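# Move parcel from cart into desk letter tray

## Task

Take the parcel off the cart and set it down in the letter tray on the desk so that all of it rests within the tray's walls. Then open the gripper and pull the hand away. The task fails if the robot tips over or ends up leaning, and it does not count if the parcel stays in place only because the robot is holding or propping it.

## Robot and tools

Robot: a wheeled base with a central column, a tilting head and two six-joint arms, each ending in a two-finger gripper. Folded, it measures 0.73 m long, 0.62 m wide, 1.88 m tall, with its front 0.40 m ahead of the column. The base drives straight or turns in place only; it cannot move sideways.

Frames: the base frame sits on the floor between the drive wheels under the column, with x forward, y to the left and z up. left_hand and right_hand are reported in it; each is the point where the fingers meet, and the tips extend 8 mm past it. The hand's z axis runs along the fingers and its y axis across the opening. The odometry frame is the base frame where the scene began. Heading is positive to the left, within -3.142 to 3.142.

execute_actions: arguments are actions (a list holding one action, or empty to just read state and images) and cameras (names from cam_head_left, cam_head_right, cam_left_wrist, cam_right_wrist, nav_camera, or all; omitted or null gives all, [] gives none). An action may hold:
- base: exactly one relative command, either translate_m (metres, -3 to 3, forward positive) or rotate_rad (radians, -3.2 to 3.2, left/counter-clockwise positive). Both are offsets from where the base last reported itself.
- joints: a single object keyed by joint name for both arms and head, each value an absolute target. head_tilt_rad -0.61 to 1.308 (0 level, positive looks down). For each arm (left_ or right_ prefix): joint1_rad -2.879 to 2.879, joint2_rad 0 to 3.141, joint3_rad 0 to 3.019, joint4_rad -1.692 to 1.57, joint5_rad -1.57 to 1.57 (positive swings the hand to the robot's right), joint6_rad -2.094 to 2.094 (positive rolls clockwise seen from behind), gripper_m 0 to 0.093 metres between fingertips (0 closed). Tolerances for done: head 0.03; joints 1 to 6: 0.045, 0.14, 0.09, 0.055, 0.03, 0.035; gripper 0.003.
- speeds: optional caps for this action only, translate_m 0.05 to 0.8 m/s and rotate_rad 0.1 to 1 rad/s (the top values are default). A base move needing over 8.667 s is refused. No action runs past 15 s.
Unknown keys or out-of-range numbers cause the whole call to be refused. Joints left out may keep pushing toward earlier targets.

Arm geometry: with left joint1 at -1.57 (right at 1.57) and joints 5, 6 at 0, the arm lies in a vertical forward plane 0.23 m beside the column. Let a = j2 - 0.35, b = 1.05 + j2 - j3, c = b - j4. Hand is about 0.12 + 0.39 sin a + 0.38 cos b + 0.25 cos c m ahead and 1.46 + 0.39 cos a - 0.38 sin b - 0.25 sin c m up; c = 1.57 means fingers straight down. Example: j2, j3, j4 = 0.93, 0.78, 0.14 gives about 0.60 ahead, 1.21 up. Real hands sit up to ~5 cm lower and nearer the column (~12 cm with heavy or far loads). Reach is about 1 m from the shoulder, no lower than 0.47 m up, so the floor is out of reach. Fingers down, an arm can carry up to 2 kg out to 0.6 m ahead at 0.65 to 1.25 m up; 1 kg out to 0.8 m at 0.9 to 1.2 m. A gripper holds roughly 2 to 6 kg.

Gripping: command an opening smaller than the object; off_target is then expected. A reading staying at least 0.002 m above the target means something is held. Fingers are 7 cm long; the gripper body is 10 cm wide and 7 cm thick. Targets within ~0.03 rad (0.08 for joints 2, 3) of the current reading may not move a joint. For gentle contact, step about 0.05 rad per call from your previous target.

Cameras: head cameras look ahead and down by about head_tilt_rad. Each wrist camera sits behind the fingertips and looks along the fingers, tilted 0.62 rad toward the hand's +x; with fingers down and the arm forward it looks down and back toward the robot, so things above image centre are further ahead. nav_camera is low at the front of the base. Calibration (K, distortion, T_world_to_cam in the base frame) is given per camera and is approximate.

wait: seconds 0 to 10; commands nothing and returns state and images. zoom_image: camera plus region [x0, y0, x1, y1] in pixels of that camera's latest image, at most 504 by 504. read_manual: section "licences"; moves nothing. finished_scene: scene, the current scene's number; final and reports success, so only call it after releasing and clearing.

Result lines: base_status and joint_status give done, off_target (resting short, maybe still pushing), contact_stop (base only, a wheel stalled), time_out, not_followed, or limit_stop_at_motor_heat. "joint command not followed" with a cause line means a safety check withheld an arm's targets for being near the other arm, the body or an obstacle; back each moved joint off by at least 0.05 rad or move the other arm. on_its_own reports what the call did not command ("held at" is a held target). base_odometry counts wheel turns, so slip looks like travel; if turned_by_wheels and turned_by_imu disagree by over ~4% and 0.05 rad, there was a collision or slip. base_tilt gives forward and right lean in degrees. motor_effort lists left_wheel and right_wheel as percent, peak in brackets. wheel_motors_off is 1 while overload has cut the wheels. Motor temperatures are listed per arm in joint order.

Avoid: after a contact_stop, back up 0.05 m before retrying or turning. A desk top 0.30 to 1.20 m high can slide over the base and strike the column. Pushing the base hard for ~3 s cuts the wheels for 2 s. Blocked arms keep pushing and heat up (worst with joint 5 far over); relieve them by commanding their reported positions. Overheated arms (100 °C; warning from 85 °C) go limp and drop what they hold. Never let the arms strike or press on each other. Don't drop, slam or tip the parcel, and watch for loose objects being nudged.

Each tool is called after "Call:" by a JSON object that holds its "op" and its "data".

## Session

Call:
{"op": "execute_actions", "data": {"actions": []}}

Scene clock: 0.00 s.
Motor temperatures (°C, as the motors report them): left_arm=[23 22 24 23 24 22] | right_arm=[24 24 23 26 23 22]
base_odometry: x=+0.000 y=+0.000 heading=+0.000 (m, m, rad; odometry frame)
turned_by_wheels: +0.000 (rad since the last result)
turned_by_imu: +0.000 (rad since the last result)
base_tilt: forward=+0.2 right=+0.0 (deg)
base_status: not commanded
joint_positions: head_tilt_rad=+0.883 left_joint1_rad=-1.562 left_joint2_rad=+0.898 left_joint3_rad=+0.397 left_joint4_rad=-0.896 left_joint5_rad=-0.021 left_joint6_rad=+0.094 left_gripper_m=+0.095 right_joint1_rad=+1.556 right_joint2_rad=+0.883 right_joint3_rad=+0.377 right_joint4_rad=-0.927 right_joint5_rad=-0.040 right_joint6_rad=+0.004 right_gripper_m=+0.094
joint_status: not commanded
wheel_motors_off: 0
motor_effort: left_wheel=+0 right_wheel=+0 (%)
left_hand: x=+0.1459 y=+0.2300 z=+1.2442 quat_wxyz=(+0.423, -0.043, -0.905, +0.008) (m; base frame)
right_hand: x=+0.1334 y=-0.2215 z=+1.2541 quat_wxyz=(+0.439, -0.017, -0.898, -0.013) (m; base frame)
pictures: cam_head_left, cam_head_right, cam_left_wrist, cam_right_wrist, nav_camera
camera_calibration (this result's frames):
cam_head_left: T_world_to_cam=[[-0.0140463, -0.999803, 0.0139936, 0.0256625], [-0.81643, 0.00338812, -0.577435, 0.938915], [0.577274, -0.0195356, -0.816317, 1.1678], [0, 0, 0, 1]] pos_world=[0.0927778, 0.04529, 1.4951]
cam_head_right: T_world_to_cam=[[-0.0199812, -0.999427, 0.0273335, -0.0681293], [-0.822008, 0.000859468, -0.569475, 0.927361], [0.569125, -0.0338471, -0.821554, 1.17205], [0, 0, 0, 1]] pos_world=[0.0938941, -0.0292167, 1.49287]
cam_left_wrist: T_world_to_cam=[[-0.0676425, -0.996009, 0.0582288, 0.16556], [-0.0562833, 0.0620789, 0.996483, -1.24273], [-0.996121, 0.0641273, -0.0602578, 0.326868], [0, 0, 0, 1]] pos_world=[0.266854, 0.221085, 1.24842]
cam_right_wrist: T_world_to_cam=[[-0.0270884, -0.999606, 0.00734704, -0.229181], [-0.0341936, 0.008272, 0.999381, -1.24555], [-0.999048, 0.0268204, -0.0344042, 0.303382], [0, 0, 0, 1]] pos_world=[0.254295, -0.226924, 1.2569]
Images, in order (width x height): cam_head_left 672x504, cam_head_right 672x504, cam_left_wrist 672x504, cam_right_wrist 672x504, nav_camera 672x504.

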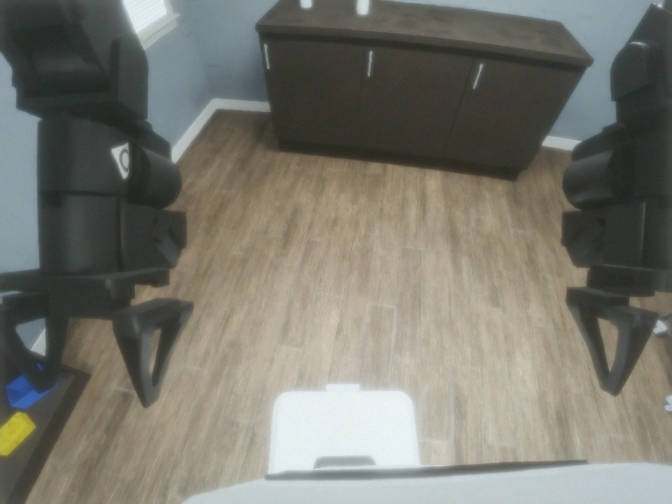

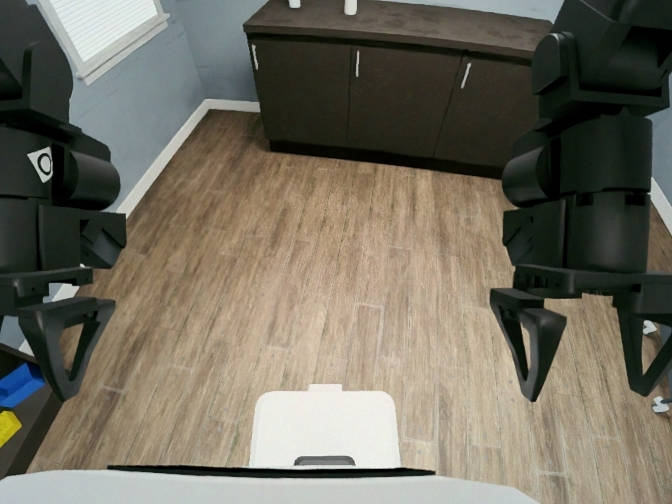

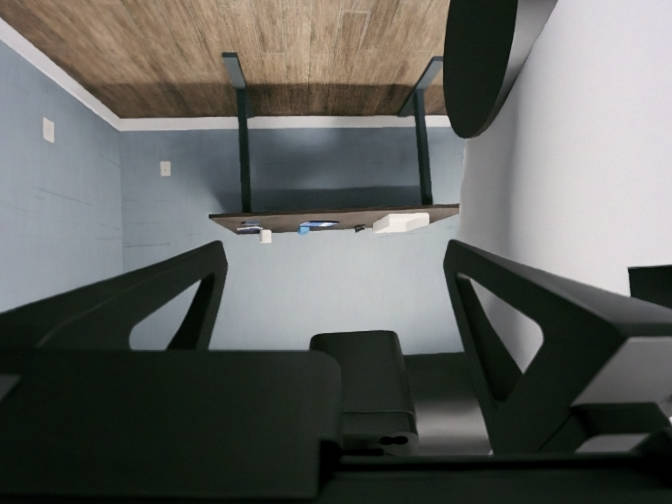

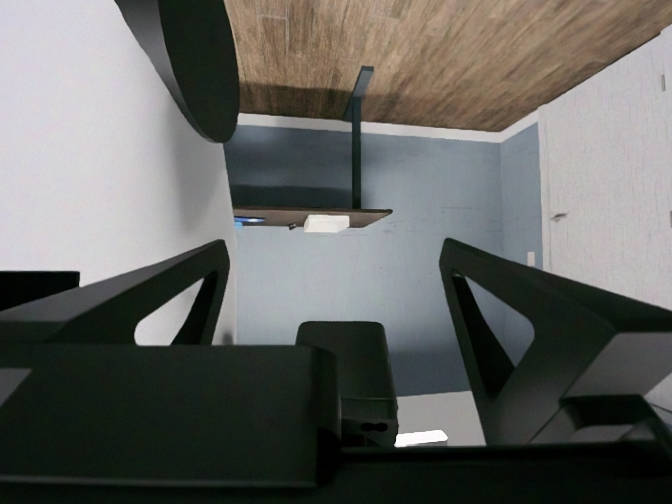

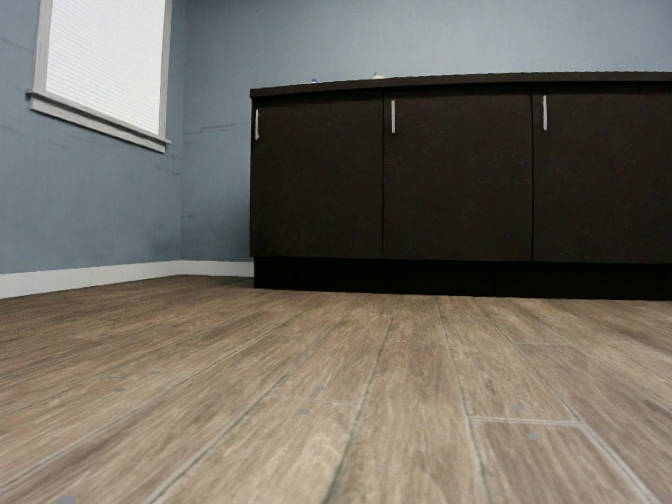

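Call:
{"op": "execute_actions", "data": {"actions": [{"base":{"rotate_rad":-1.38},"joints":{"head_tilt_rad":0.6}}], "cameras": ["cam_head_left"]}}

Call:
{"op": "execute_actions", "data": {"actions": [{"base":{"translate_m":0.8},"joints":{"head_tilt_rad":0.7}}], "cameras": ["cam_head_left","cam_head_right","nav_camera"]}}

Scene clock: 2.97 s.
Motor temperatures (°C, as the motors report them): left_arm=[23 22 24 23 24 22] | right_arm=[24 24 23 26 23 22]
base_odometry: x=+0.000 y=+0.000 heading=-1.379 (m, m, rad; odometry frame)
turned_by_wheels: -1.379 (rad since the last result)
turned_by_imu: -1.352 (rad since the last result)
base_tilt: forward=+0.2 right=-0.1 (deg)
base_status: done
joint_positions: head_tilt_rad=+0.618 left_joint1_rad=-1.562 left_joint2_rad=+0.898 left_joint3_rad=+0.397 left_joint4_rad=-0.896 left_joint5_rad=-0.021 left_joint6_rad=+0.094 left_gripper_m=+0.095 right_joint1_rad=+1.556 right_joint2_rad=+0.883 right_joint3_rad=+0.377 right_joint4_rad=-0.927 right_joint5_rad=-0.040 right_joint6_rad=+0.004 right_gripper_m=+0.094
joint_status: all done
wheel_motors_off: 0
motor_effort: left_wheel=+3(33) right_wheel=-2(39) (%)
left_hand: x=+0.1459 y=+0.2300 z=+1.2442 quat_wxyz=(+0.423, -0.043, -0.905, +0.008) (m; base frame)
right_hand: x=+0.1334 y=-0.2215 z=+1.2541 quat_wxyz=(+0.439, -0.017, -0.898, -0.013) (m; base frame)
pictures: cam_head_left
camera_calibration (this result's frames):
cam_head_left: T_world_to_cam=[[-0.0172226, -0.999803, 0.00982354, 0.0322432], [-0.636575, 0.00338812, -0.771208, 1.22833], [0.771023, -0.0195356, -0.636508, 0.881209], [0, 0, 0, 1]] pos_world=[0.103049, 0.04529, 1.50788]
Images, in order (width x height): cam_head_left 672x504.

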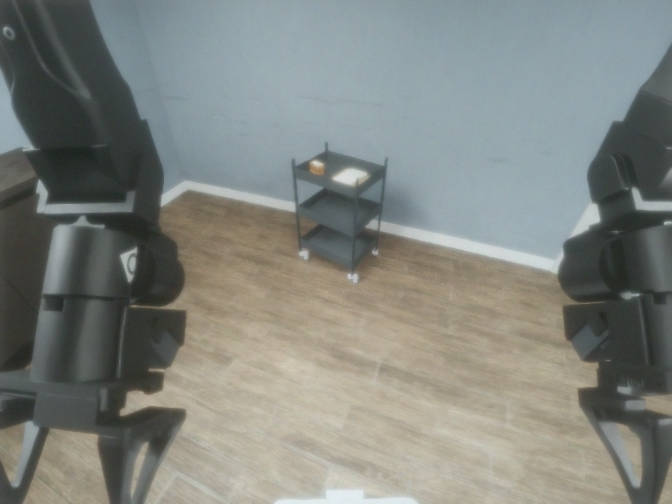

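Scene clock: 5.73 s.
Motor temperatures (°C, as the motors report them): left_arm=[23 22 24 23 24 22] | right_arm=[24 24 23 26 23 22]
base_odometry: x=+0.152 y=-0.785 heading=-1.379 (m, m, rad; odometry frame)
turned_by_wheels: +0.000 (rad since the last result)
turned_by_imu: +0.002 (rad since the last result)
base_tilt: forward=+0.3 right=-0.1 (deg)
base_status: done
joint_positions: head_tilt_rad=+0.703 left_joint1_rad=-1.562 left_joint2_rad=+0.898 left_joint3_rad=+0.399 left_joint4_rad=-0.896 left_joint5_rad=-0.021 left_joint6_rad=+0.094 left_gripper_m=+0.095 right_joint1_rad=+1.556 right_joint2_rad=+0.883 right_joint3_rad=+0.379 right_joint4_rad=-0.927 right_joint5_rad=-0.040 right_joint6_rad=+0.004 right_gripper_m=+0.094
joint_status: all done
wheel_motors_off: 0
motor_effort: left_wheel=-1(52) right_wheel=+0(46) (%)
left_hand: x=+0.1471 y=+0.2300 z=+1.2438 quat_wxyz=(+0.422, -0.043, -0.906, +0.008) (m; base frame)
right_hand: x=+0.1346 y=-0.2215 z=+1.2537 quat_wxyz=(+0.438, -0.017, -0.899, -0.013) (m; base frame)
pictures: cam_head_left, cam_head_right, nav_camera
camera_calibration (this result's frames):
cam_head_left: T_world_to_cam=[[-0.0163181, -0.999803, 0.0112623, 0.0299823], [-0.700278, 0.00338812, -0.713862, 1.14321], [0.713683, -0.0195356, -0.700196, 0.982155], [0, 0, 0, 1]] pos_world=[0.100104, 0.04529, 1.50345]
cam_head_right: T_world_to_cam=[[-0.0245383, -0.999427, 0.023329, -0.0617345], [-0.707187, 0.000859468, -0.707026, 1.13345], [0.7066, -0.0338471, -0.706803, 0.988459], [0, 0, 0, 1]] pos_world=[0.1016, -0.0292167, 1.50146]
Images, in order (width x height): cam_head_left 672x504, cam_head_right 672x504, nav_camera 672x504.

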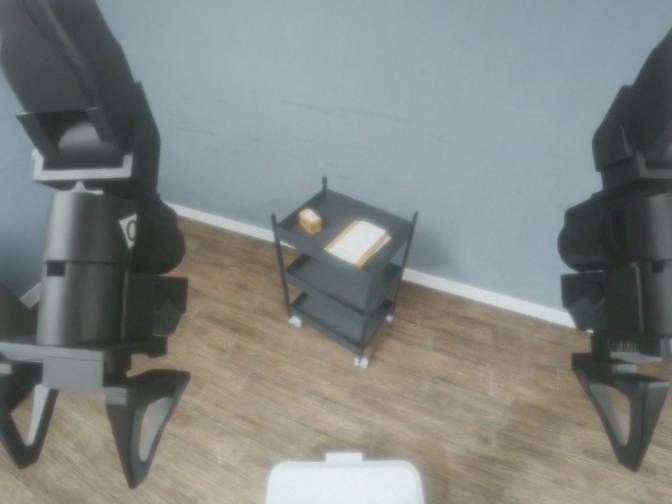

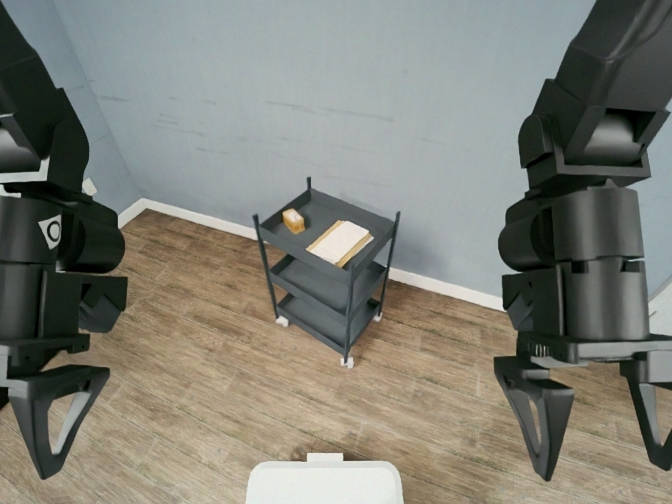

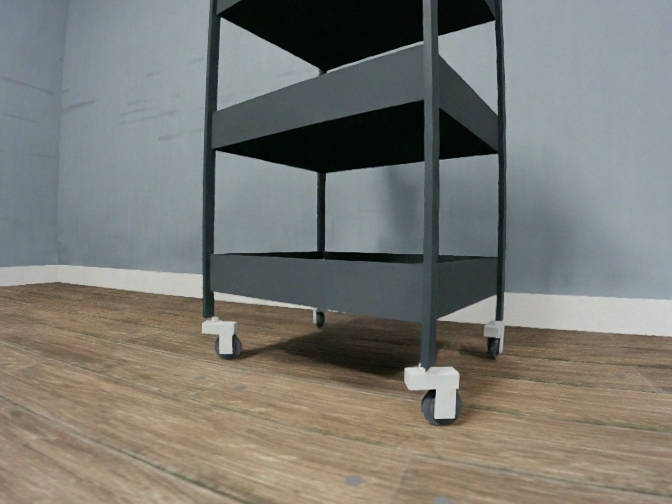

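Call:
{"op": "zoom_image", "data": {"camera": "cam_head_left", "region": [250, 160, 430, 295]}}

Region (250, 160, 430, 295) of cam_head_left's 672x504 image, scaled by 2.800, with more detail than that image has; it fills the top 378 rows of this view, and the rest is white.

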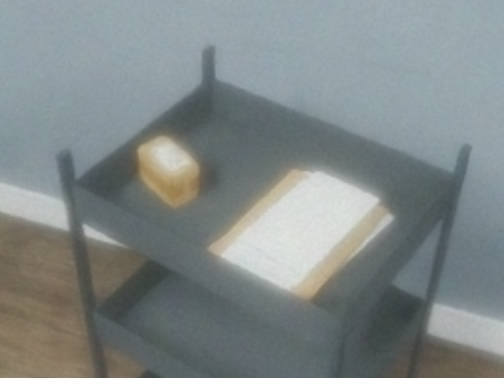

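Call:
{"op": "execute_actions", "data": {"actions": [{"base":{"rotate_rad":0.55}}], "cameras": []}}

Call:
{"op": "execute_actions", "data": {"actions": [{"base":{"translate_m":0.4}}], "cameras": []}}

Call:
{"op": "execute_actions", "data": {"actions": [{"base":{"rotate_rad":-0.96},"joints":{"left_joint1_rad":-1.57,"left_joint2_rad":1.6,"left_joint3_rad":1.45,"left_joint4_rad":-0.37,"left_joint5_rad":0,"left_joint6_rad":0,"head_tilt_rad":0.9}}], "cameras": ["cam_head_left","cam_left_wrist","nav_camera"]}}

Scene clock: 9.30 s.
Motor temperatures (°C, as the motors report them): left_arm=[23 23 24 23 24 22] | right_arm=[24 24 23 26 23 22]
base_odometry: x=+0.152 y=-0.785 heading=-0.830 (m, m, rad; odometry frame)
turned_by_wheels: +0.549 (rad since the last result)
turned_by_imu: +0.538 (rad since the last result)
base_tilt: forward=+0.3 right=-0.1 (deg)
base_status: done
joint_positions: head_tilt_rad=+0.703 left_joint1_rad=-1.562 left_joint2_rad=+0.898 left_joint3_rad=+0.399 left_joint4_rad=-0.896 left_joint5_rad=-0.021 left_joint6_rad=+0.094 left_gripper_m=+0.095 right_joint1_rad=+1.556 right_joint2_rad=+0.883 right_joint3_rad=+0.379 right_joint4_rad=-0.927 right_joint5_rad=-0.040 right_joint6_rad=+0.004 right_gripper_m=+0.094
joint_status: not commanded
wheel_motors_off: 0
motor_effort: left_wheel=-1(38) right_wheel=+3(36) (%)
left_hand: x=+0.1471 y=+0.2300 z=+1.2438 quat_wxyz=(+0.422, -0.043, -0.906, +0.008) (m; base frame)
right_hand: x=+0.1346 y=-0.2215 z=+1.2537 quat_wxyz=(+0.438, -0.017, -0.899, -0.013) (m; base frame)
pictures: none
No camera images: the call's "cameras" was empty. Leave "cameras" out to get every camera's image.

Scene clock: 11.47 s.
Motor temperatures (°C, as the motors report them): left_arm=[23 23 24 23 24 22] | right_arm=[24 24 23 26 23 22]
base_odometry: x=+0.422 y=-1.081 heading=-0.830 (m, m, rad; odometry frame)
turned_by_wheels: +0.000 (rad since the last result)
turned_by_imu: +0.001 (rad since the last result)
base_tilt: forward=+0.2 right=+0.0 (deg)
base_status: done
joint_positions: head_tilt_rad=+0.704 left_joint1_rad=-1.562 left_joint2_rad=+0.898 left_joint3_rad=+0.398 left_joint4_rad=-0.896 left_joint5_rad=-0.021 left_joint6_rad=+0.094 left_gripper_m=+0.095 right_joint1_rad=+1.556 right_joint2_rad=+0.883 right_joint3_rad=+0.377 right_joint4_rad=-0.927 right_joint5_rad=-0.040 right_joint6_rad=+0.004 right_gripper_m=+0.094
joint_status: not commanded
wheel_motors_off: 0
motor_effort: left_wheel=-1(40) right_wheel=+0(61) (%)
left_hand: x=+0.1464 y=+0.2300 z=+1.2441 quat_wxyz=(+0.423, -0.043, -0.905, +0.008) (m; base frame)
right_hand: x=+0.1337 y=-0.2215 z=+1.2541 quat_wxyz=(+0.439, -0.017, -0.898, -0.013) (m; base frame)
pictures: none
No camera images: the call's "cameras" was empty. Leave "cameras" out to get every camera's image.

Scene clock: 13.87 s.
Motor temperatures (°C, as the motors report them): left_arm=[23 23 24 23 24 22] | right_arm=[24 24 23 26 23 22]
base_odometry: x=+0.422 y=-1.081 heading=-1.789 (m, m, rad; odometry frame)
turned_by_wheels: -0.959 (rad since the last result)
turned_by_imu: -0.940 (rad since the last result)
base_tilt: forward=+0.2 right=+0.0 (deg)
base_status: done
joint_positions: head_tilt_rad=+0.901 left_joint1_rad=-1.564 left_joint2_rad=+1.594 left_joint3_rad=+1.450 left_joint4_rad=-0.370 left_joint5_rad=-0.001 left_joint6_rad=+0.012 left_gripper_m=+0.095 right_joint1_rad=+1.556 right_joint2_rad=+0.883 right_joint3_rad=+0.377 right_joint4_rad=-0.927 right_joint5_rad=-0.040 right_joint6_rad=+0.004 right_gripper_m=+0.094
joint_status: all done
wheel_motors_off: 0
motor_effort: left_wheel=+3(36) right_wheel=-2(48) (%)
left_hand: x=+0.6327 y=+0.2297 z=+0.9776 quat_wxyz=(-0.005, -0.004, -1.000, -0.004) (m; base frame)
right_hand: x=+0.1337 y=-0.2215 z=+1.2541 quat_wxyz=(+0.439, -0.017, -0.898, -0.013) (m; base frame)
pictures: cam_head_left, cam_left_wrist, nav_camera
camera_calibration (this result's frames):
cam_head_left: T_world_to_cam=[[-0.0137903, -0.999803, 0.0142459, 0.0252611], [-0.826765, 0.00338812, -0.562538, 0.916491], [0.562379, -0.0195356, -0.826649, 1.18446], [0, 0, 0, 1]] pos_world=[0.0919568, 0.04529, 1.49433]
cam_left_wrist: T_world_to_cam=[[-0.011252, -0.999937, -0.0000000661, 0.235926], [-0.809228, 0.00910598, 0.587425, -0.0611683], [-0.587387, 0.00660977, -0.809279, 1.28263], [0, 0, 0, 1]] pos_world=[0.706558, 0.22799, 1.07394]
Images, in order (width x height): cam_head_left 672x504, cam_left_wrist 672x504, nav_camera 672x504.

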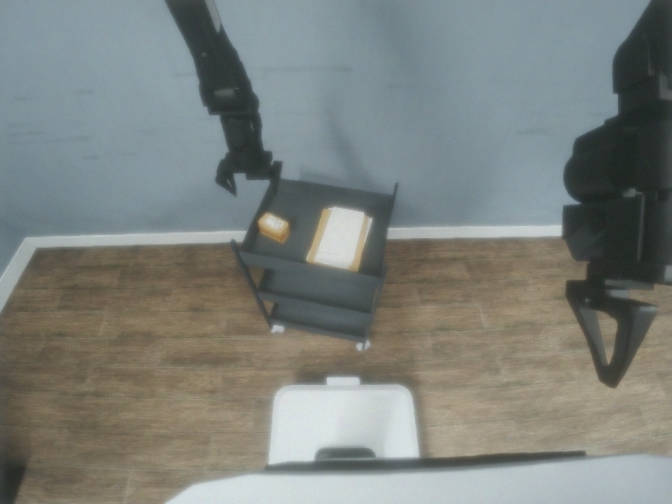

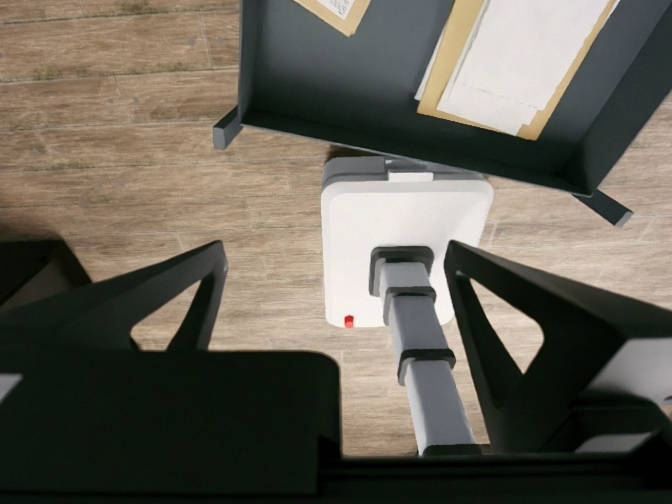

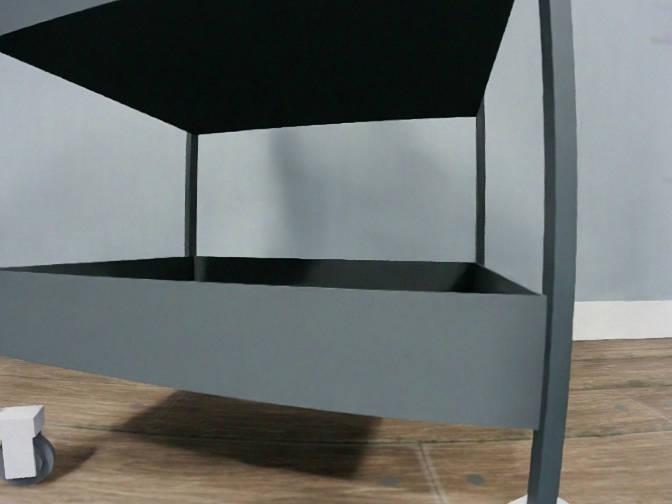

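Call:
{"op": "execute_actions", "data": {"actions": [{"base":{"translate_m":0.12},"joints":{"left_joint2_rad":1.85,"left_joint3_rad":1.66,"left_joint4_rad":-0.32}}], "cameras": ["cam_head_left","cam_left_wrist"]}}

Scene clock: 15.53 s.
Motor temperatures (°C, as the motors report them): left_arm=[23 23 24 23 24 22] | right_arm=[24 24 23 26 23 22]
base_odometry: x=+0.396 y=-1.198 heading=-1.790 (m, m, rad; odometry frame)
turned_by_wheels: -0.001 (rad since the last result)
turned_by_imu: +0.000 (rad since the last result)
base_tilt: forward=+0.2 right=+0.0 (deg)
base_status: done
joint_positions: head_tilt_rad=+0.902 left_joint1_rad=-1.564 left_joint2_rad=+1.860 left_joint3_rad=+1.655 left_joint4_rad=-0.325 left_joint5_rad=-0.001 left_joint6_rad=+0.012 left_gripper_m=+0.095 right_joint1_rad=+1.556 right_joint2_rad=+0.883 right_joint3_rad=+0.377 right_joint4_rad=-0.927 right_joint5_rad=-0.040 right_joint6_rad=+0.004 right_gripper_m=+0.094
joint_status: all done
wheel_motors_off: 0
motor_effort: left_wheel=+1(56) right_wheel=+0(45) (%)
left_hand: x=+0.6257 y=+0.2301 z=+0.8694 quat_wxyz=(+0.003, -0.004, -1.000, -0.003) (m; base frame)
right_hand: x=+0.1339 y=-0.2215 z=+1.2540 quat_wxyz=(+0.439, -0.017, -0.898, -0.013) (m; base frame)
pictures: cam_head_left, cam_left_wrist
camera_calibration (this result's frames):
cam_head_left: T_world_to_cam=[[-0.0137766, -0.999803, 0.0142592, 0.02524], [-0.827305, 0.00338812, -0.561742, 0.915293], [0.561583, -0.0195356, -0.827189, 1.18533], [0, 0, 0, 1]] pos_world=[0.0919128, 0.04529, 1.49429]
cam_left_wrist: T_world_to_cam=[[-0.0113378, -0.999936, 0.000573413, 0.235758], [-0.799483, 0.00940941, 0.600615, -0.0208807], [-0.600582, 0.00635124, -0.799538, 1.19077], [0, 0, 0, 1]] pos_world=[0.701134, 0.228376, 0.964472]
Images, in order (width x height): cam_head_left 672x504, cam_left_wrist 672x504.

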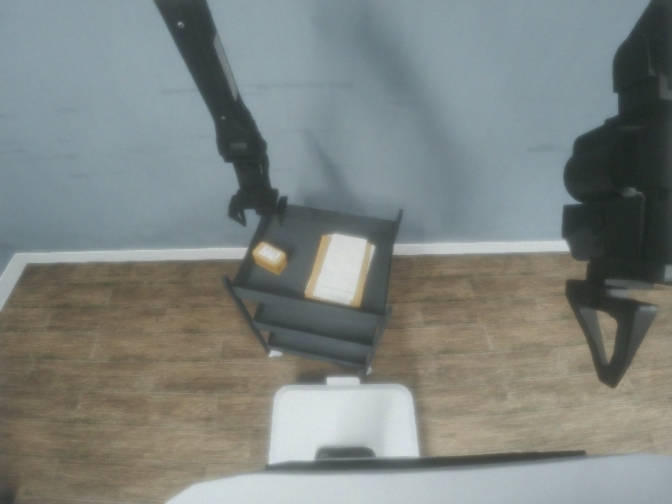

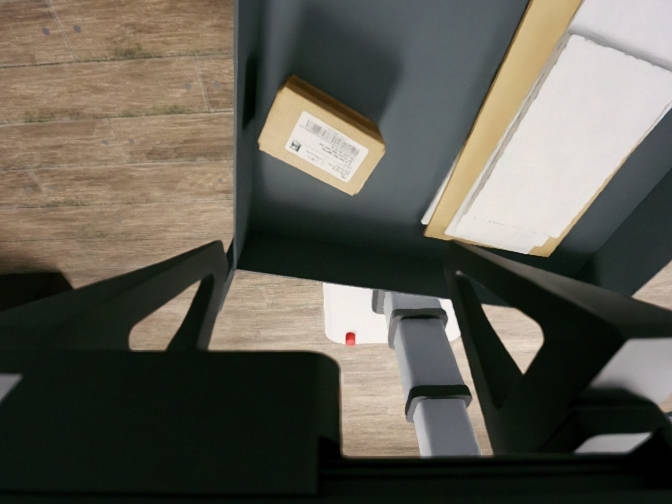

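Call:
{"op": "execute_actions", "data": {"actions": [{"joints":{"left_joint2_rad":2.116,"left_joint3_rad":1.96,"left_joint4_rad":-0.355,"left_joint6_rad":-1.07}}], "cameras": ["cam_head_left","cam_left_wrist"]}}

Scene clock: 17.57 s.
Motor temperatures (°C, as the motors report them): left_arm=[23 23 24 23 24 22] | right_arm=[24 24 23 26 23 22]
base_odometry: x=+0.396 y=-1.198 heading=-1.790 (m, m, rad; odometry frame)
turned_by_wheels: +0.000 (rad since the last result)
turned_by_imu: +0.000 (rad since the last result)
base_tilt: forward=+0.2 right=+0.0 (deg)
base_status: not commanded
joint_positions: head_tilt_rad=+0.902 left_joint1_rad=-1.564 left_joint2_rad=+2.131 left_joint3_rad=+1.947 left_joint4_rad=-0.351 left_joint5_rad=-0.001 left_joint6_rad=-1.057 left_gripper_m=+0.095 right_joint1_rad=+1.556 right_joint2_rad=+0.883 right_joint3_rad=+0.377 right_joint4_rad=-0.927 right_joint5_rad=-0.040 right_joint6_rad=+0.004 right_gripper_m=+0.094
joint_status: all done
wheel_motors_off: 0
motor_effort: left_wheel=-2(1) right_wheel=+0(2) (%)
left_hand: x=+0.6240 y=+0.2307 z=+0.7683 quat_wxyz=(+0.003, +0.506, -0.863, -0.006) (m; base frame)
right_hand: x=+0.1339 y=-0.2215 z=+1.2540 quat_wxyz=(+0.439, -0.017, -0.898, -0.013) (m; base frame)
pictures: cam_head_left, cam_left_wrist
camera_calibration (this result's frames):
cam_head_left: T_world_to_cam=[[-0.0137766, -0.999803, 0.0142592, 0.02524], [-0.827305, 0.00338812, -0.561742, 0.915293], [0.561584, -0.0195356, -0.827189, 1.18533], [0, 0, 0, 1]] pos_world=[0.0919128, 0.04529, 1.49429]
cam_left_wrist: T_world_to_cam=[[0.870947, -0.491339, -0.00607271, -0.426407], [-0.39179, -0.70184, 0.594913, -0.0475133], [-0.296566, -0.515758, -0.803767, 1.04291], [0, 0, 0, 1]] pos_world=[0.662053, 0.295032, 0.863932]
Images, in order (width x height): cam_head_left 672x504, cam_left_wrist 672x504.

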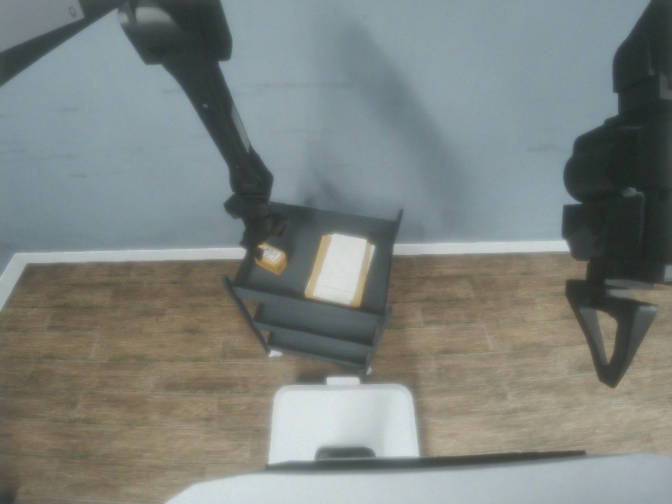

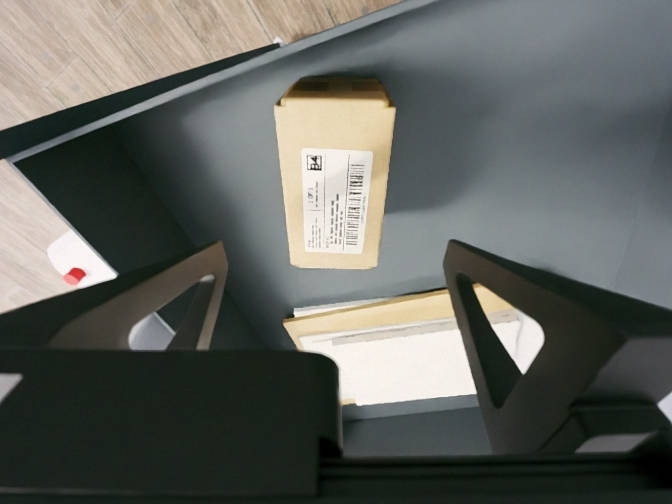

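Call:
{"op": "execute_actions", "data": {"actions": [{"joints":{"left_joint2_rad":2.31,"left_joint3_rad":2.216,"left_joint4_rad":-0.41}}], "cameras": ["cam_head_left","cam_left_wrist"]}}

Scene clock: 18.87 s.
Motor temperatures (°C, as the motors report them): left_arm=[23 23 24 23 24 22] | right_arm=[24 24 23 26 23 22]
base_odometry: x=+0.396 y=-1.198 heading=-1.790 (m, m, rad; odometry frame)
turned_by_wheels: +0.000 (rad since the last result)
turned_by_imu: +0.000 (rad since the last result)
base_tilt: forward=+0.3 right=+0.0 (deg)
base_status: not commanded
joint_positions: head_tilt_rad=+0.902 left_joint1_rad=-1.564 left_joint2_rad=+2.259 left_joint3_rad=+2.195 left_joint4_rad=-0.424 left_joint5_rad=-0.003 left_joint6_rad=-1.062 left_gripper_m=+0.095 right_joint1_rad=+1.556 right_joint2_rad=+0.883 right_joint3_rad=+0.377 right_joint4_rad=-0.927 right_joint5_rad=-0.040 right_joint6_rad=+0.004 right_gripper_m=+0.094
joint_status: all done
wheel_motors_off: 0
motor_effort: left_wheel=+0(3) right_wheel=+3(5) (%)
left_hand: x=+0.6646 y=+0.2314 z=+0.7392 quat_wxyz=(-0.018, +0.508, -0.861, +0.005) (m; base frame)
right_hand: x=+0.1335 y=-0.2215 z=+1.2542 quat_wxyz=(+0.439, -0.017, -0.898, -0.013) (m; base frame)
pictures: cam_head_left, cam_left_wrist
camera_calibration (this result's frames):
cam_head_left: T_world_to_cam=[[-0.0137766, -0.999803, 0.0142592, 0.02524], [-0.827305, 0.00338812, -0.561742, 0.915293], [0.561584, -0.0195356, -0.827189, 1.18533], [0, 0, 0, 1]] pos_world=[0.0919128, 0.04529, 1.49429]
cam_left_wrist: T_world_to_cam=[[0.872774, -0.486936, 0.0340392, -0.493448], [-0.415885, -0.70529, 0.574112, 0.0183519], [-0.255549, -0.515227, -0.818069, 1.01513], [0, 0, 0, 1]] pos_world=[0.697715, 0.295687, 0.836706]
Images, in order (width x height): cam_head_left 672x504, cam_left_wrist 672x504.

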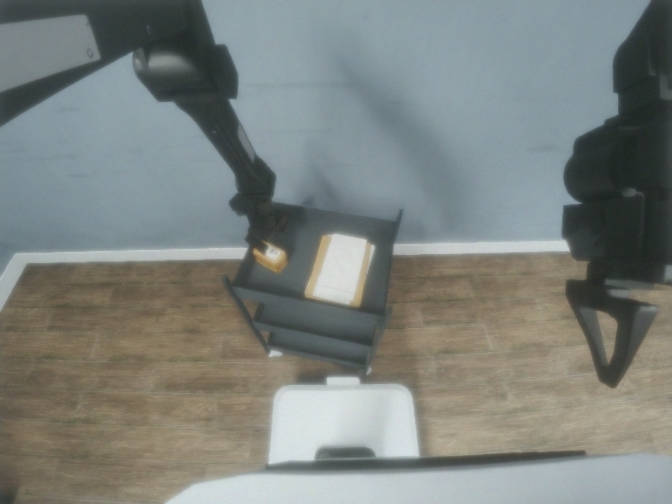

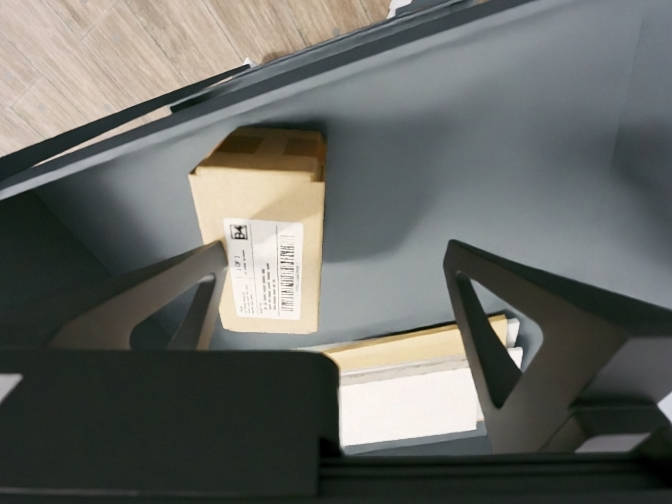

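Call:
{"op": "execute_actions", "data": {"actions": [{"base":{"translate_m":-0.025},"speeds":{"translate_m":0.05},"joints":{"left_joint2_rad":2.19,"left_joint3_rad":2.21,"left_joint4_rad":-0.52}}], "cameras": ["cam_left_wrist"]}}

Scene clock: 20.67 s.
Motor temperatures (°C, as the motors report them): left_arm=[23 24 25 23 24 22] | right_arm=[24 24 23 26 23 22]
base_odometry: x=+0.402 y=-1.173 heading=-1.788 (m, m, rad; odometry frame)
turned_by_wheels: +0.001 (rad since the last result)
turned_by_imu: +0.002 (rad since the last result)
base_tilt: forward=+0.2 right=+0.0 (deg)
base_status: done
joint_positions: head_tilt_rad=+0.902 left_joint1_rad=-1.564 left_joint2_rad=+2.196 left_joint3_rad=+2.199 left_joint4_rad=-0.516 left_joint5_rad=-0.002 left_joint6_rad=-1.062 left_gripper_m=+0.095 right_joint1_rad=+1.556 right_joint2_rad=+0.882 right_joint3_rad=+0.376 right_joint4_rad=-0.927 right_joint5_rad=-0.040 right_joint6_rad=+0.004 right_gripper_m=+0.094
joint_status: all done
wheel_motors_off: 0
motor_effort: left_wheel=+1(43) right_wheel=-1(42) (%)
left_hand: x=+0.6884 y=+0.2310 z=+0.7742 quat_wxyz=(-0.007, +0.508, -0.861, -0.001) (m; base frame)
right_hand: x=+0.1329 y=-0.2215 z=+1.2544 quat_wxyz=(+0.439, -0.017, -0.898, -0.013) (m; base frame)
pictures: cam_left_wrist
camera_calibration (this result's frames):
cam_left_wrist: T_world_to_cam=[[0.873414, -0.486801, 0.0131781, -0.499886], [-0.401434, -0.704402, 0.585379, -0.011004], [-0.27568, -0.516568, -0.810653, 1.05805], [0, 0, 0, 1]] pos_world=[0.723874, 0.295459, 0.87074]
Images, in order (width x height): cam_left_wrist 672x504.

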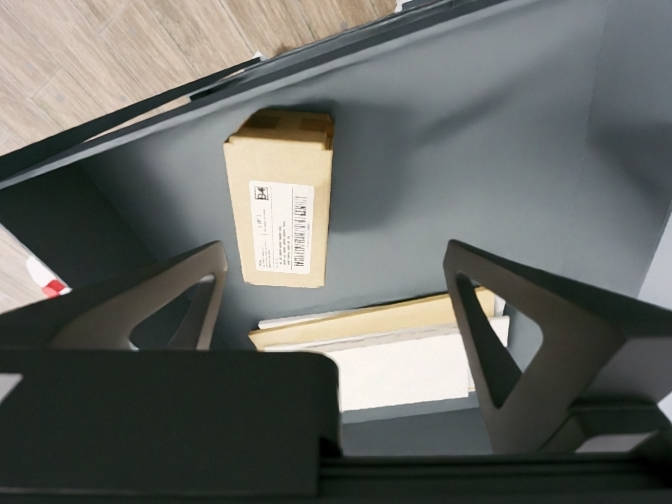

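Call:
{"op": "execute_actions", "data": {"actions": [{"joints":{"left_joint2_rad":2.25,"left_joint4_rad":-0.475}}], "cameras": ["cam_left_wrist"]}}

Scene clock: 21.73 s.
Motor temperatures (°C, as the motors report them): left_arm=[23 24 25 23 24 22] | right_arm=[24 24 23 26 23 22]
base_odometry: x=+0.402 y=-1.173 heading=-1.788 (m, m, rad; odometry frame)
turned_by_wheels: +0.000 (rad since the last result)
turned_by_imu: +0.000 (rad since the last result)
base_tilt: forward=+0.3 right=-0.1 (deg)
base_status: not commanded
joint_positions: head_tilt_rad=+0.902 left_joint1_rad=-1.564 left_joint2_rad=+2.242 left_joint3_rad=+2.199 left_joint4_rad=-0.481 left_joint5_rad=-0.002 left_joint6_rad=-1.062 left_gripper_m=+0.095 right_joint1_rad=+1.556 right_joint2_rad=+0.882 right_joint3_rad=+0.376 right_joint4_rad=-0.927 right_joint5_rad=-0.040 right_joint6_rad=+0.004 right_gripper_m=+0.094
joint_status: all done
wheel_motors_off: 0
motor_effort: left_wheel=+1(2) right_wheel=-1(1) (%)
left_hand: x=+0.6652 y=+0.2311 z=+0.7490 quat_wxyz=(-0.002, +0.508, -0.861, -0.003) (m; base frame)
right_hand: x=+0.1329 y=-0.2215 z=+1.2544 quat_wxyz=(+0.439, -0.017, -0.898, -0.013) (m; base frame)
pictures: cam_left_wrist
camera_calibration (this result's frames):
cam_left_wrist: T_world_to_cam=[[0.873536, -0.486745, 0.00386617, -0.472396], [-0.395113, -0.704406, 0.589659, -0.0128757], [-0.28429, -0.516616, -0.807643, 1.0347], [0, 0, 0, 1]] pos_world=[0.701722, 0.295535, 0.845086]
Images, in order (width x height): cam_left_wrist 672x504.

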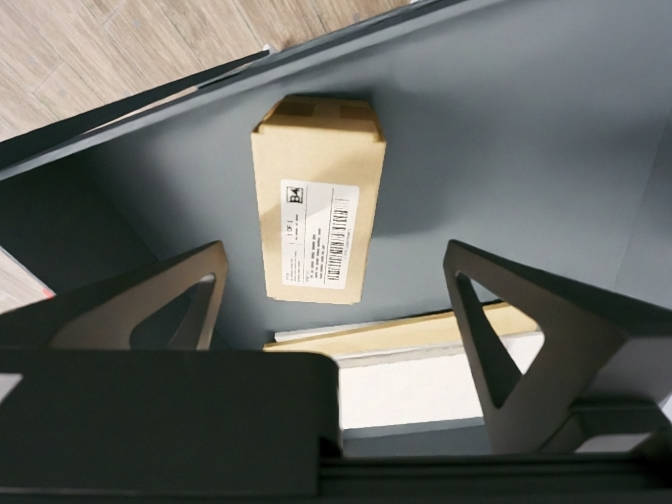

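Call:
{"op": "execute_actions", "data": {"actions": [{"joints":{"left_joint2_rad":2.30,"left_joint4_rad":-0.42}}], "cameras": ["cam_left_wrist"]}}

Call:
{"op": "execute_actions", "data": {"actions": [{"joints":{"left_joint2_rad":2.36,"left_joint3_rad":2.30,"left_joint4_rad":-0.45}}], "cameras": ["cam_left_wrist"]}}

Scene clock: 22.77 s.
Motor temperatures (°C, as the motors report them): left_arm=[23 24 25 23 24 22] | right_arm=[24 24 23 26 23 22]
base_odometry: x=+0.402 y=-1.173 heading=-1.788 (m, m, rad; odometry frame)
turned_by_wheels: +0.000 (rad since the last result)
turned_by_imu: +0.000 (rad since the last result)
base_tilt: forward=+0.2 right=-0.1 (deg)
base_status: not commanded
joint_positions: head_tilt_rad=+0.902 left_joint1_rad=-1.564 left_joint2_rad=+2.293 left_joint3_rad=+2.200 left_joint4_rad=-0.426 left_joint5_rad=-0.002 left_joint6_rad=-1.062 left_gripper_m=+0.095 right_joint1_rad=+1.556 right_joint2_rad=+0.882 right_joint3_rad=+0.376 right_joint4_rad=-0.927 right_joint5_rad=-0.040 right_joint6_rad=+0.004 right_gripper_m=+0.094
joint_status: all done
wheel_motors_off: 0
motor_effort: left_wheel=+1(1) right_wheel=-1(1) (%)
left_hand: x=+0.6421 y=+0.2312 z=+0.7219 quat_wxyz=(-0.004, +0.508, -0.861, -0.002) (m; base frame)
right_hand: x=+0.1329 y=-0.2215 z=+1.2544 quat_wxyz=(+0.439, -0.017, -0.898, -0.013) (m; base frame)
pictures: cam_left_wrist
camera_calibration (this result's frames):
cam_left_wrist: T_world_to_cam=[[0.8735, -0.486767, 0.00752456, -0.454736], [-0.397602, -0.704405, 0.587986, -0.00315527], [-0.280911, -0.516597, -0.808836, 1.00501], [0, 0, 0, 1]] pos_world=[0.678277, 0.295615, 0.81817]
Images, in order (width x height): cam_left_wrist 672x504.

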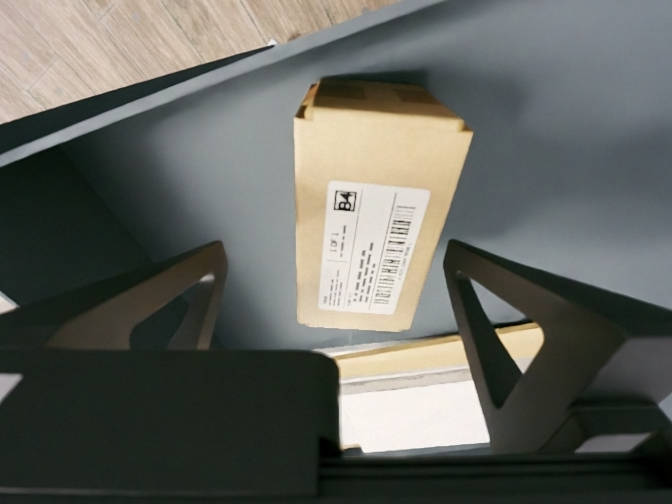

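Scene clock: 23.47 s.
Motor temperatures (°C, as the motors report them): left_arm=[23 24 25 23 24 22] | right_arm=[24 24 23 26 23 22]
base_odometry: x=+0.402 y=-1.173 heading=-1.788 (m, m, rad; odometry frame)
turned_by_wheels: +0.000 (rad since the last result)
turned_by_imu: +0.000 (rad since the last result)
base_tilt: forward=+0.3 right=+0.0 (deg)
base_status: not commanded
joint_positions: head_tilt_rad=+0.902 left_joint1_rad=-1.564 left_joint2_rad=+2.344 left_joint3_rad=+2.283 left_joint4_rad=-0.444 left_joint5_rad=-0.002 left_joint6_rad=-1.062 left_gripper_m=+0.095 right_joint1_rad=+1.556 right_joint2_rad=+0.882 right_joint3_rad=+0.376 right_joint4_rad=-0.927 right_joint5_rad=-0.040 right_joint6_rad=+0.004 right_gripper_m=+0.094
joint_status: all done
wheel_motors_off: 0
motor_effort: left_wheel=+0(1) right_wheel=-1(1) (%)
left_hand: x=+0.6487 y=+0.2312 z=+0.7091 quat_wxyz=(-0.010, +0.508, -0.861, +0.001) (m; base frame)
right_hand: x=+0.1329 y=-0.2215 z=+1.2544 quat_wxyz=(+0.439, -0.017, -0.898, -0.013) (m; base frame)
pictures: cam_left_wrist
camera_calibration (this result's frames):
cam_left_wrist: T_world_to_cam=[[0.873274, -0.486839, 0.0194959, -0.468675], [-0.405696, -0.704399, 0.582436, 0.0162709], [-0.26982, -0.516536, -0.812642, 0.99202], [0, 0, 0, 1]] pos_world=[0.683549, 0.295706, 0.805818]
Images, in order (width x height): cam_left_wrist 672x504.

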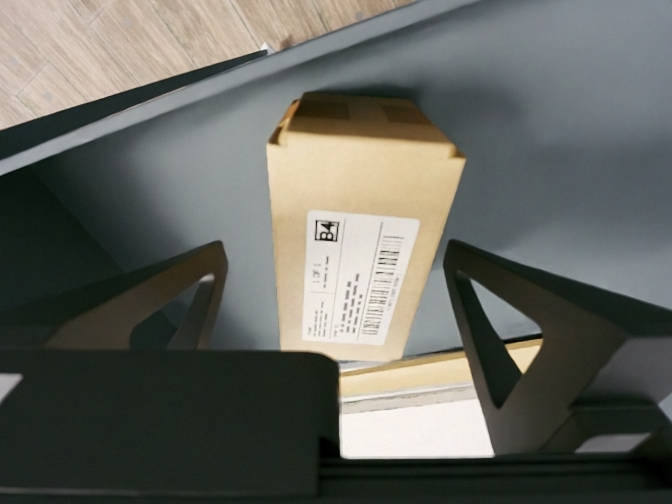

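Call:
{"op": "execute_actions", "data": {"actions": [{"joints":{"left_gripper_m":0.02}}], "cameras": ["cam_left_wrist"]}}

Call:
{"op": "execute_actions", "data": {"actions": [{"joints":{"left_joint2_rad":2.1,"left_joint3_rad":2.05,"left_joint4_rad":-0.46}}], "cameras": ["cam_head_left","cam_left_wrist"]}}

Scene clock: 24.37 s.
Motor temperatures (°C, as the motors report them): left_arm=[23 24 25 23 24 22] | right_arm=[24 24 23 26 23 22]
base_odometry: x=+0.402 y=-1.173 heading=-1.788 (m, m, rad; odometry frame)
turned_by_wheels: +0.000 (rad since the last result)
turned_by_imu: +0.000 (rad since the last result)
base_tilt: forward=+0.3 right=+0.0 (deg)
base_status: not commanded
joint_positions: head_tilt_rad=+0.902 left_joint1_rad=-1.564 left_joint2_rad=+2.344 left_joint3_rad=+2.283 left_joint4_rad=-0.444 left_joint5_rad=-0.001 left_joint6_rad=-1.062 left_gripper_m=+0.049 right_joint1_rad=+1.556 right_joint2_rad=+0.882 right_joint3_rad=+0.376 right_joint4_rad=-0.927 right_joint5_rad=-0.040 right_joint6_rad=+0.004 right_gripper_m=+0.094
joint_status: left_gripper_m off_target (ended at +0.049, target +0.020)
wheel_motors_off: 0
motor_effort: left_wheel=+2(1) right_wheel=-1(0) (%)
left_hand: x=+0.6489 y=+0.2311 z=+0.7091 quat_wxyz=(-0.010, +0.508, -0.861, +0.002) (m; base frame)
right_hand: x=+0.1329 y=-0.2215 z=+1.2544 quat_wxyz=(+0.439, -0.017, -0.898, -0.013) (m; base frame)
pictures: cam_left_wrist
camera_calibration (this result's frames):
cam_left_wrist: T_world_to_cam=[[0.873268, -0.486836, 0.0198694, -0.469115], [-0.405707, -0.703949, 0.582973, 0.0157174], [-0.269825, -0.517152, -0.812249, 0.991906], [0, 0, 0, 1]] pos_world=[0.683681, 0.295649, 0.805833]
Images, in order (width x height): cam_left_wrist 672x504.

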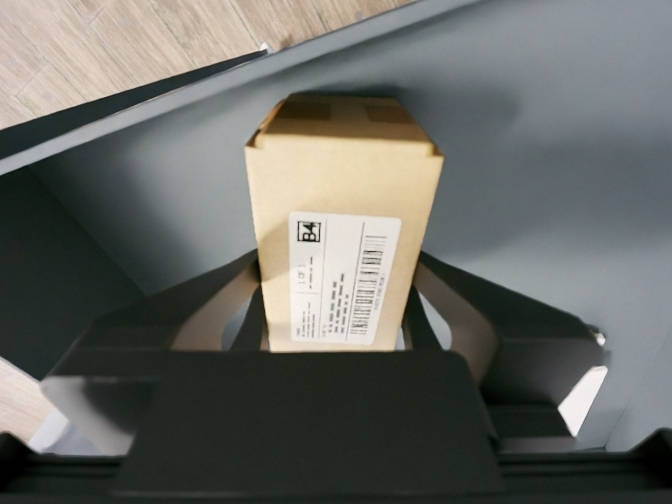

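Scene clock: 25.63 s.
Motor temperatures (°C, as the motors report them): left_arm=[23 24 25 23 24 22] | right_arm=[24 24 23 26 23 22]
base_odometry: x=+0.402 y=-1.173 heading=-1.788 (m, m, rad; odometry frame)
turned_by_wheels: +0.000 (rad since the last result)
turned_by_imu: +0.000 (rad since the last result)
base_tilt: forward=+0.3 right=+0.0 (deg)
base_status: not commanded
joint_positions: head_tilt_rad=+0.902 left_joint1_rad=-1.564 left_joint2_rad=+2.089 left_joint3_rad=+2.047 left_joint4_rad=-0.458 left_joint5_rad=-0.001 left_joint6_rad=-1.062 left_gripper_m=+0.049 right_joint1_rad=+1.556 right_joint2_rad=+0.882 right_joint3_rad=+0.376 right_joint4_rad=-0.927 right_joint5_rad=-0.040 right_joint6_rad=+0.004 right_gripper_m=+0.094
joint_status: all done
wheel_motors_off: 0
motor_effort: left_wheel=+1(1) right_wheel=+0(2) (%)
left_hand: x=+0.6857 y=+0.2307 z=+0.8062 quat_wxyz=(-0.012, +0.508, -0.861, +0.003) (m; base frame)
right_hand: x=+0.1329 y=-0.2215 z=+1.2544 quat_wxyz=(+0.439, -0.017, -0.898, -0.013) (m; base frame)
pictures: cam_head_left, cam_left_wrist
camera_calibration (this result's frames):
cam_head_left: T_world_to_cam=[[-0.0137737, -0.999803, 0.014262, 0.0252355], [-0.827419, 0.00338812, -0.561574, 0.91504], [0.561416, -0.0195356, -0.827303, 1.18551], [0, 0, 0, 1]] pos_world=[0.0919035, 0.04529, 1.49428]
cam_left_wrist: T_world_to_cam=[[0.873123, -0.486866, 0.0248563, -0.507356], [-0.40906, -0.703947, 0.580628, -0.022033], [-0.26519, -0.517127, -0.81379, 1.0785], [0, 0, 0, 1]] pos_world=[0.719977, 0.295195, 0.903072]
Images, in order (width x height): cam_head_left 672x504, cam_left_wrist 672x504.

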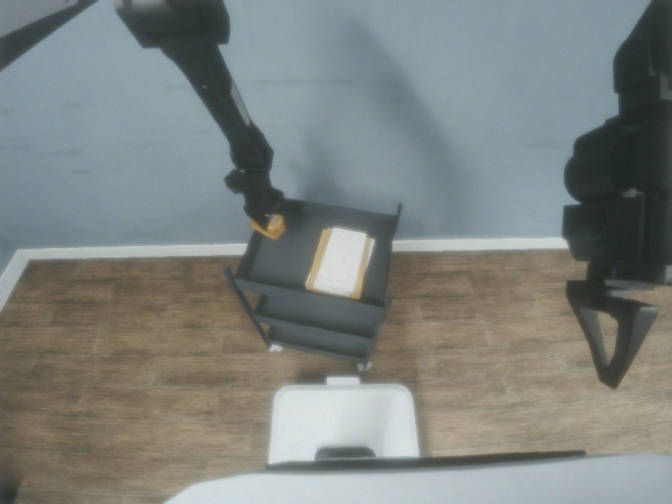

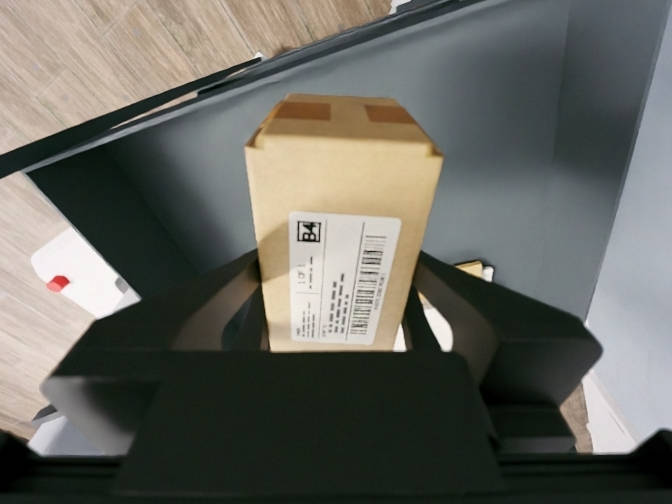

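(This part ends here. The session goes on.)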